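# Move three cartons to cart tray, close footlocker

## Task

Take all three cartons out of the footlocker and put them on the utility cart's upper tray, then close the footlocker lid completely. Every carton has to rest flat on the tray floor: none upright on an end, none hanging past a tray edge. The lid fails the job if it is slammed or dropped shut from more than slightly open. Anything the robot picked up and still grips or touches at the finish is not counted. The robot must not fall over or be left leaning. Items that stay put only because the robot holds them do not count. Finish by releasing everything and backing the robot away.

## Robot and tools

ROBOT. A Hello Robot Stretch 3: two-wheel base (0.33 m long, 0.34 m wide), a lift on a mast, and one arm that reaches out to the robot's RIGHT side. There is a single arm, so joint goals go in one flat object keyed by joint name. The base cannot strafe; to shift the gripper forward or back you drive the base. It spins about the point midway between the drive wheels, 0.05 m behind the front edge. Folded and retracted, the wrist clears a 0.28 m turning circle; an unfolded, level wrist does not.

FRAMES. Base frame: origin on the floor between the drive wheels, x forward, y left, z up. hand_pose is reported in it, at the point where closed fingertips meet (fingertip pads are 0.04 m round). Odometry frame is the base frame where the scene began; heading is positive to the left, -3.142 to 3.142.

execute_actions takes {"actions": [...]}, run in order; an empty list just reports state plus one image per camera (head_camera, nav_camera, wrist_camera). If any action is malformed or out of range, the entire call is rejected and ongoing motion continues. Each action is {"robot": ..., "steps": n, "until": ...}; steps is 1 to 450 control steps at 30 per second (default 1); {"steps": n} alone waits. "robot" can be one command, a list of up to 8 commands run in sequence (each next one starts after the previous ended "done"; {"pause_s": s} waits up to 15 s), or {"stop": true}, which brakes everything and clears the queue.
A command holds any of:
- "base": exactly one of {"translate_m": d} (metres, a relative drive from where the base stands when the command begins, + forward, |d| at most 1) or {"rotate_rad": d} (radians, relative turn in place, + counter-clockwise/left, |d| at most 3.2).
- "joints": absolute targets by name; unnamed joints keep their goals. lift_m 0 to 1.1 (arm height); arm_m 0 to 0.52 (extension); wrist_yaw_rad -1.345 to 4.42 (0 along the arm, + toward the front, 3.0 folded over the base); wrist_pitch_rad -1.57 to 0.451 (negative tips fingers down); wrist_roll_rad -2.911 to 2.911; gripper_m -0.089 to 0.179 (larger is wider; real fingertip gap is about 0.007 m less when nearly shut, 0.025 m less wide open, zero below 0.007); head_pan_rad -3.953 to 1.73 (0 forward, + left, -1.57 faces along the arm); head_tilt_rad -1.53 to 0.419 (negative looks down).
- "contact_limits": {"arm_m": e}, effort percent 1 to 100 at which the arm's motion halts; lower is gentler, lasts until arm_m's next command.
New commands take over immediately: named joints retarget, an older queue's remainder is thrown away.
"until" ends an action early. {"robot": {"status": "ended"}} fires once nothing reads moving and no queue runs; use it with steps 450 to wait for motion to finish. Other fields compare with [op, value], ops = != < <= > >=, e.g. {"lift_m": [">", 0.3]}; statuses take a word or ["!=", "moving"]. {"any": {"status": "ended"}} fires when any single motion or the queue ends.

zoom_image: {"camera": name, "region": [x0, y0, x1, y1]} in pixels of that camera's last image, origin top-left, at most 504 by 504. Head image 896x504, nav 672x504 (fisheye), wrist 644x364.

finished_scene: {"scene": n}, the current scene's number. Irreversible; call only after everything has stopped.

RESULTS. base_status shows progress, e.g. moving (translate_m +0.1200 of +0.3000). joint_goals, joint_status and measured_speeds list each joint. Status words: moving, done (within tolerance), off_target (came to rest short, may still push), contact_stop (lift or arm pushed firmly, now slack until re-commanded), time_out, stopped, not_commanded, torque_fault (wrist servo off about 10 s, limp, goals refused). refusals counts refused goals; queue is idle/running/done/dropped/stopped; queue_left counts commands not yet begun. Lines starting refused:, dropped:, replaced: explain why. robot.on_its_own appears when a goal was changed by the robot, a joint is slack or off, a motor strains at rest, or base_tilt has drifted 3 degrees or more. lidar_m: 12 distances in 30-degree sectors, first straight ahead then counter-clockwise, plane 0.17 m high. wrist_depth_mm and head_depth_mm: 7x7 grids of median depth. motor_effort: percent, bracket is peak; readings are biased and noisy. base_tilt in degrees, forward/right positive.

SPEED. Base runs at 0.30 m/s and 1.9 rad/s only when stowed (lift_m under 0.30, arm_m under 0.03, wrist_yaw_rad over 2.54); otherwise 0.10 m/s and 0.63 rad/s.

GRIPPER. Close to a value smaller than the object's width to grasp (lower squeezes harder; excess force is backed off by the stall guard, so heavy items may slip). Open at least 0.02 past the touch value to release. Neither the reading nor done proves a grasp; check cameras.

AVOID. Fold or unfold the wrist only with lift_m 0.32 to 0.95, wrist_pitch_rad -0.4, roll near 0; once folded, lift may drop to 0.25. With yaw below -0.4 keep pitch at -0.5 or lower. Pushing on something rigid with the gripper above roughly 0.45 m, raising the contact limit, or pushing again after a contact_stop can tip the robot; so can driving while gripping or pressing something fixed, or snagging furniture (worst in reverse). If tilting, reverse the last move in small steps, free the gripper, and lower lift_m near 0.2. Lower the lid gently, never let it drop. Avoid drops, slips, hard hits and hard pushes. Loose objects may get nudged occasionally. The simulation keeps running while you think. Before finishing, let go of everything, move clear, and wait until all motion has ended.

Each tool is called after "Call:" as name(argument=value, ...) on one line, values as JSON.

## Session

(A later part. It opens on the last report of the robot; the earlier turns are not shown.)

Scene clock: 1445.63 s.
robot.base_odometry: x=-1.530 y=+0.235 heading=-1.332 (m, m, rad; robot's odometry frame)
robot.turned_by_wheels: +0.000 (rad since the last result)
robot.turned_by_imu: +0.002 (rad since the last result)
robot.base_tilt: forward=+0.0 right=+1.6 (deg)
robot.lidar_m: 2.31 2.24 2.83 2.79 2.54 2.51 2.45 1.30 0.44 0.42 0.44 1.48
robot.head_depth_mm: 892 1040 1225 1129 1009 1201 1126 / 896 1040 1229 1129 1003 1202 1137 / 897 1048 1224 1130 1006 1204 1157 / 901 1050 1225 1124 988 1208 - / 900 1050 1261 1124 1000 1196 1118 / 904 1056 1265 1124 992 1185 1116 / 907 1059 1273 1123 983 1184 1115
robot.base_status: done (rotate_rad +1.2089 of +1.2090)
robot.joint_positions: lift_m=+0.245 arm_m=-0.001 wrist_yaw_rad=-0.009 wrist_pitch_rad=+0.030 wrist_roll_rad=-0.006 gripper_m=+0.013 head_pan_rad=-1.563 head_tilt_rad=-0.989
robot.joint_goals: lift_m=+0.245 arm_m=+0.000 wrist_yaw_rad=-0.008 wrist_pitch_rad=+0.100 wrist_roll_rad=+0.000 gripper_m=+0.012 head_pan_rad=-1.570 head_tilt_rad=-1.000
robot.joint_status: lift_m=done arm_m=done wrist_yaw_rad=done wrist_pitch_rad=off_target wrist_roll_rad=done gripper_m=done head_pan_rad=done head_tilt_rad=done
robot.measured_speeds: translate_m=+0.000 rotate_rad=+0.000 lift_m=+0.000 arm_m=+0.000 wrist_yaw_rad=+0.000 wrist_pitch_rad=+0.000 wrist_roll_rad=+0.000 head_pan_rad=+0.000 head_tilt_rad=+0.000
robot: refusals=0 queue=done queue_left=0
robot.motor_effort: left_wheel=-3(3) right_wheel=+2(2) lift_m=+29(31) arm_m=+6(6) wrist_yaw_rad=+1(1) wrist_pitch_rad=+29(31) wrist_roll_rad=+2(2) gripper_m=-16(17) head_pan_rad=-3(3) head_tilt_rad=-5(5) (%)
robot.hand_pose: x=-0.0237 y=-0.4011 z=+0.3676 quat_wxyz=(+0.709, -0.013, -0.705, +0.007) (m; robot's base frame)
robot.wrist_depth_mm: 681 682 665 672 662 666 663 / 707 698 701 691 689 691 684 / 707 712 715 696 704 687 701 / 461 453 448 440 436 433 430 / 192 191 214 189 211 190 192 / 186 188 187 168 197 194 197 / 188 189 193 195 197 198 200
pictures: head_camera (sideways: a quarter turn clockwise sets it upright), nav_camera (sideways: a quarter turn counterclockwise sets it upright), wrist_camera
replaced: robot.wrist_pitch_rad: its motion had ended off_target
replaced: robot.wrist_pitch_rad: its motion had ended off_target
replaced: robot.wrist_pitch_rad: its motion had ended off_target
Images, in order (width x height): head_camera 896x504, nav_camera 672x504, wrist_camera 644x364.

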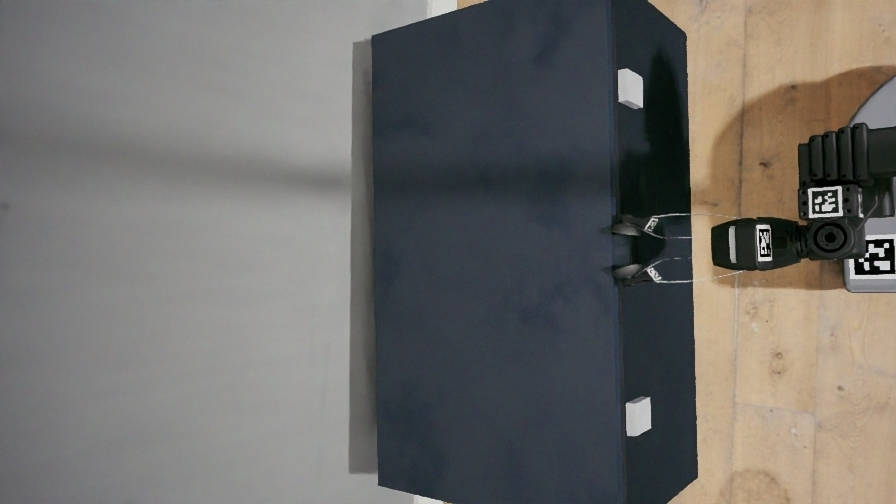

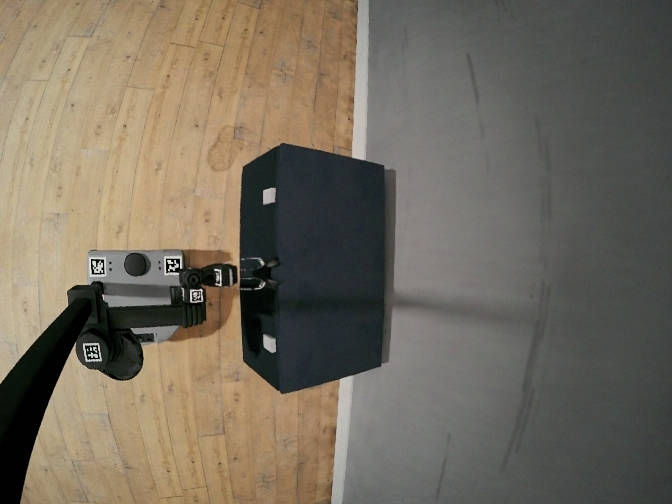

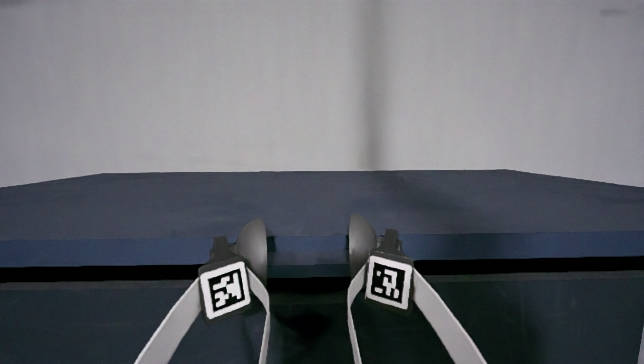

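Call:
execute_actions(actions=[{"robot":{"joints":{"lift_m":0.236}},"steps":150,"until":{"robot":{"status":"ended"}}},{"robot":{"joints":{"lift_m":0.224}},"steps":150,"until":{"robot":{"status":"ended"}}}])

Scene clock: 1451.77 s.
robot.base_odometry: x=-1.530 y=+0.235 heading=-1.332 (m, m, rad; robot's odometry frame)
robot.turned_by_wheels: +0.000 (rad since the last result)
robot.turned_by_imu: +0.001 (rad since the last result)
robot.base_tilt: forward=+0.0 right=+1.7 (deg)
robot.lidar_m: 2.31 2.23 2.83 2.79 2.53 2.50 2.45 1.30 0.44 0.42 0.44 1.48
robot.head_depth_mm: 893 1036 1230 1137 1022 1202 1122 / 894 1045 1224 1135 1020 1202 1137 / 899 1044 1226 1136 1015 1201 1156 / 899 1041 1225 1135 1003 1211 - / 903 1053 1263 1131 1001 1196 1118 / 905 1060 1266 1124 998 1189 1115 / 908 1060 1277 1125 995 1181 1117
robot.base_status: done (rotate_rad +1.2089 of +1.2090)
robot.joint_positions: lift_m=+0.224 arm_m=-0.001 wrist_yaw_rad=-0.009 wrist_pitch_rad=+0.053 wrist_roll_rad=-0.006 gripper_m=+0.013 head_pan_rad=-1.563 head_tilt_rad=-0.989
robot.joint_goals: lift_m=+0.224 arm_m=+0.000 wrist_yaw_rad=-0.008 wrist_pitch_rad=+0.100 wrist_roll_rad=+0.000 gripper_m=+0.012 head_pan_rad=-1.570 head_tilt_rad=-1.000
robot.joint_status: lift_m=done arm_m=done wrist_yaw_rad=done wrist_pitch_rad=off_target wrist_roll_rad=done gripper_m=done head_pan_rad=done head_tilt_rad=done
robot.measured_speeds: translate_m=+0.000 rotate_rad=+0.000 lift_m=+0.000 arm_m=+0.000 wrist_yaw_rad=+0.000 wrist_pitch_rad=+0.000 wrist_roll_rad=+0.000 head_pan_rad=+0.000 head_tilt_rad=+0.000
robot: refusals=0 queue=done queue_left=0
robot.motor_effort: left_wheel=-2(3) right_wheel=+1(2) lift_m=+26(30) arm_m=+6(7) wrist_yaw_rad=+1(2) wrist_pitch_rad=+19(31) wrist_roll_rad=+2(2) gripper_m=-17(16) head_pan_rad=-3(3) head_tilt_rad=-6(6) (%)
robot.hand_pose: x=-0.0238 y=-0.4014 z=+0.3528 quat_wxyz=(+0.709, -0.022, -0.704, +0.015) (m; robot's base frame)
robot.wrist_depth_mm: 699 689 688 678 679 671 669 / 699 711 686 699 690 668 681 / 715 718 707 712 710 698 694 / 455 445 436 432 427 418 416 / 193 192 216 190 212 191 192 / 183 185 186 166 191 193 195 / 188 188 191 194 195 196 199
pictures: head_camera (sideways: a quarter turn clockwise sets it upright), nav_camera (sideways: a quarter turn counterclockwise sets it upright), wrist_camera
Images, in order (width x height): head_camera 896x504, nav_camera 672x504, wrist_camera 644x364.

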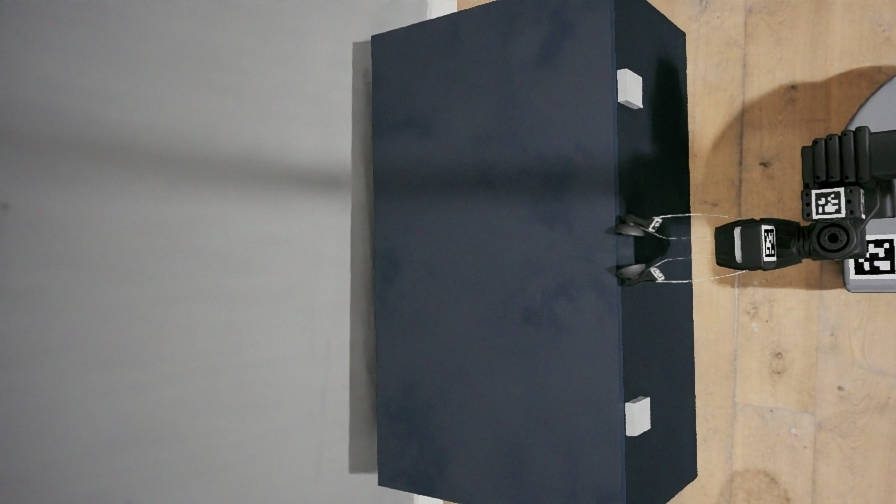

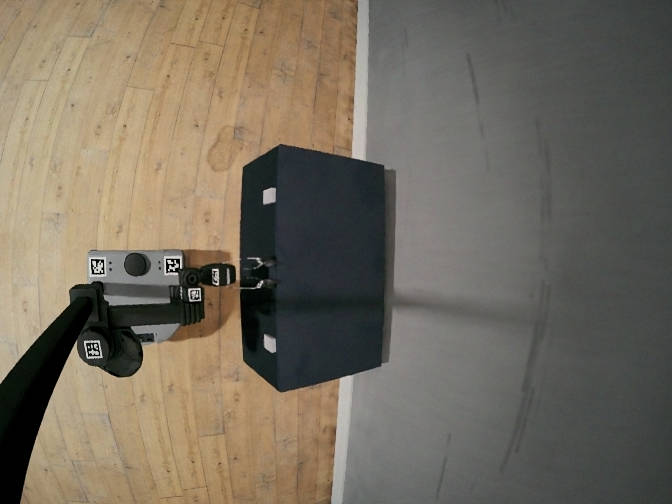

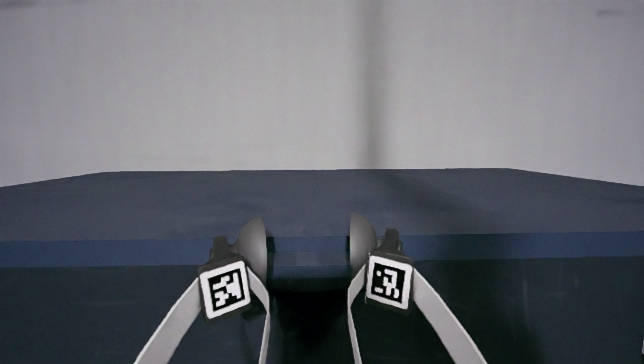

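Seated. Release and clear.

Call:
execute_actions(actions=[{"robot":{"joints":{"wrist_pitch_rad":0.075,"gripper_m":0.12}},"steps":150,"until":{"robot":{"status":"ended"}}},{"robot":{"joints":{"lift_m":0.45}},"steps":150,"until":{"robot":{"status":"ended"}}},{"robot":{"joints":{"wrist_yaw_rad":1.3}},"steps":150,"until":{"robot":{"status":"ended"}}}])

Scene clock: 1462.63 s.
robot.base_odometry: x=-1.530 y=+0.235 heading=-1.332 (m, m, rad; robot's odometry frame)
robot.turned_by_wheels: +0.000 (rad since the last result)
robot.turned_by_imu: +0.002 (rad since the last result)
robot.base_tilt: forward=+0.0 right=+1.6 (deg)
robot.lidar_m: 2.31 2.24 2.83 2.79 2.53 2.51 2.45 1.30 0.44 0.42 0.44 1.48
robot.head_depth_mm: 891 1041 1230 1136 1021 1205 1123 / 894 1040 1227 1137 1019 1200 - / 897 1048 1227 1132 1017 1218 - / 898 1048 1227 1131 1000 1200 - / 903 1051 1260 1133 1003 1197 1097 / 902 1056 1270 1129 999 1192 1103 / 907 1060 1274 1129 995 1196 1113
robot.base_status: done (rotate_rad +1.2090 of +1.2090)
robot.joint_positions: lift_m=+0.449 arm_m=+0.000 wrist_yaw_rad=+1.297 wrist_pitch_rad=+0.054 wrist_roll_rad=-0.005 gripper_m=+0.120 head_pan_rad=-1.563 head_tilt_rad=-0.989
robot.joint_goals: lift_m=+0.450 arm_m=+0.000 wrist_yaw_rad=+1.300 wrist_pitch_rad=+0.075 wrist_roll_rad=+0.000 gripper_m=+0.120 head_pan_rad=-1.570 head_tilt_rad=-1.000
robot.joint_status: lift_m=done arm_m=done wrist_yaw_rad=done wrist_pitch_rad=done wrist_roll_rad=done gripper_m=done head_pan_rad=done head_tilt_rad=done
robot.measured_speeds: translate_m=+0.000 rotate_rad=+0.000 lift_m=+0.000 arm_m=+0.000 wrist_yaw_rad=+0.000 wrist_pitch_rad=+0.000 wrist_roll_rad=+0.000 head_pan_rad=+0.000 head_tilt_rad=+0.000
robot: refusals=0 queue=done queue_left=0
robot.motor_effort: left_wheel=-1(3) right_wheel=-1(6) lift_m=+57(54) arm_m=+3(7) wrist_yaw_rad=+3(23) wrist_pitch_rad=+9(19) wrist_roll_rad=+2(2) gripper_m=+1(84) head_pan_rad=-3(3) head_tilt_rad=-5(4) (%)
robot.hand_pose: x=+0.2262 y=-0.2142 z=+0.5779 quat_wxyz=(+0.554, +0.411, -0.573, +0.443) (m; robot's base frame)
robot.wrist_depth_mm: - - - - - 964 718 / - - - - - 938 729 / - - - - - - 748 / - - - - - - 729 / - - - - - - 750 / - - - - - 888 732 / - 965 - - - 946 448
pictures: head_camera (sideways: a quarter turn clockwise sets it upright), nav_camera (sideways: a quarter turn counterclockwise sets it upright), wrist_camera
Images, in order (width x height): head_camera 896x504, nav_camera 672x504, wrist_camera 644x364.

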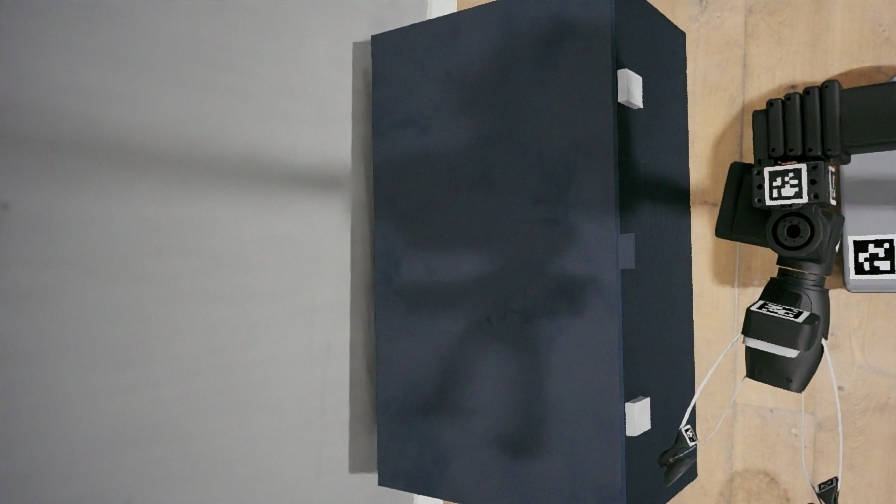

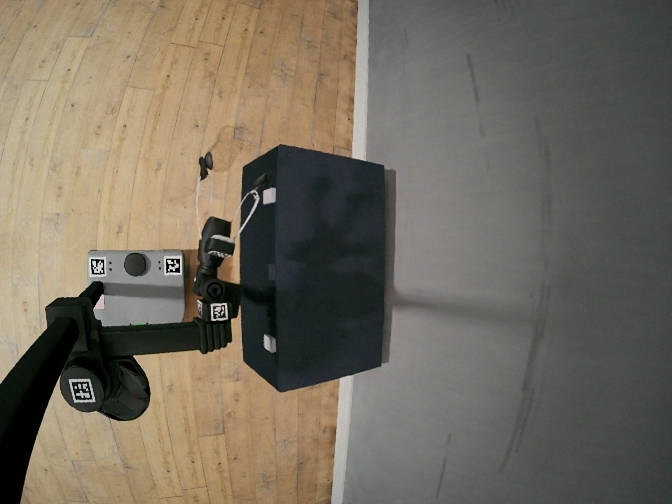

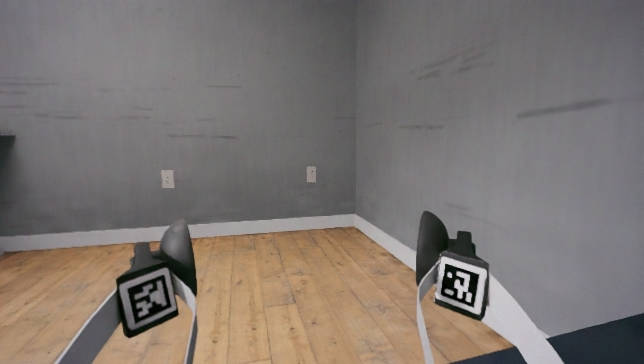

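Call:
finished_scene(scene=2)

The scene is finished: the task was done.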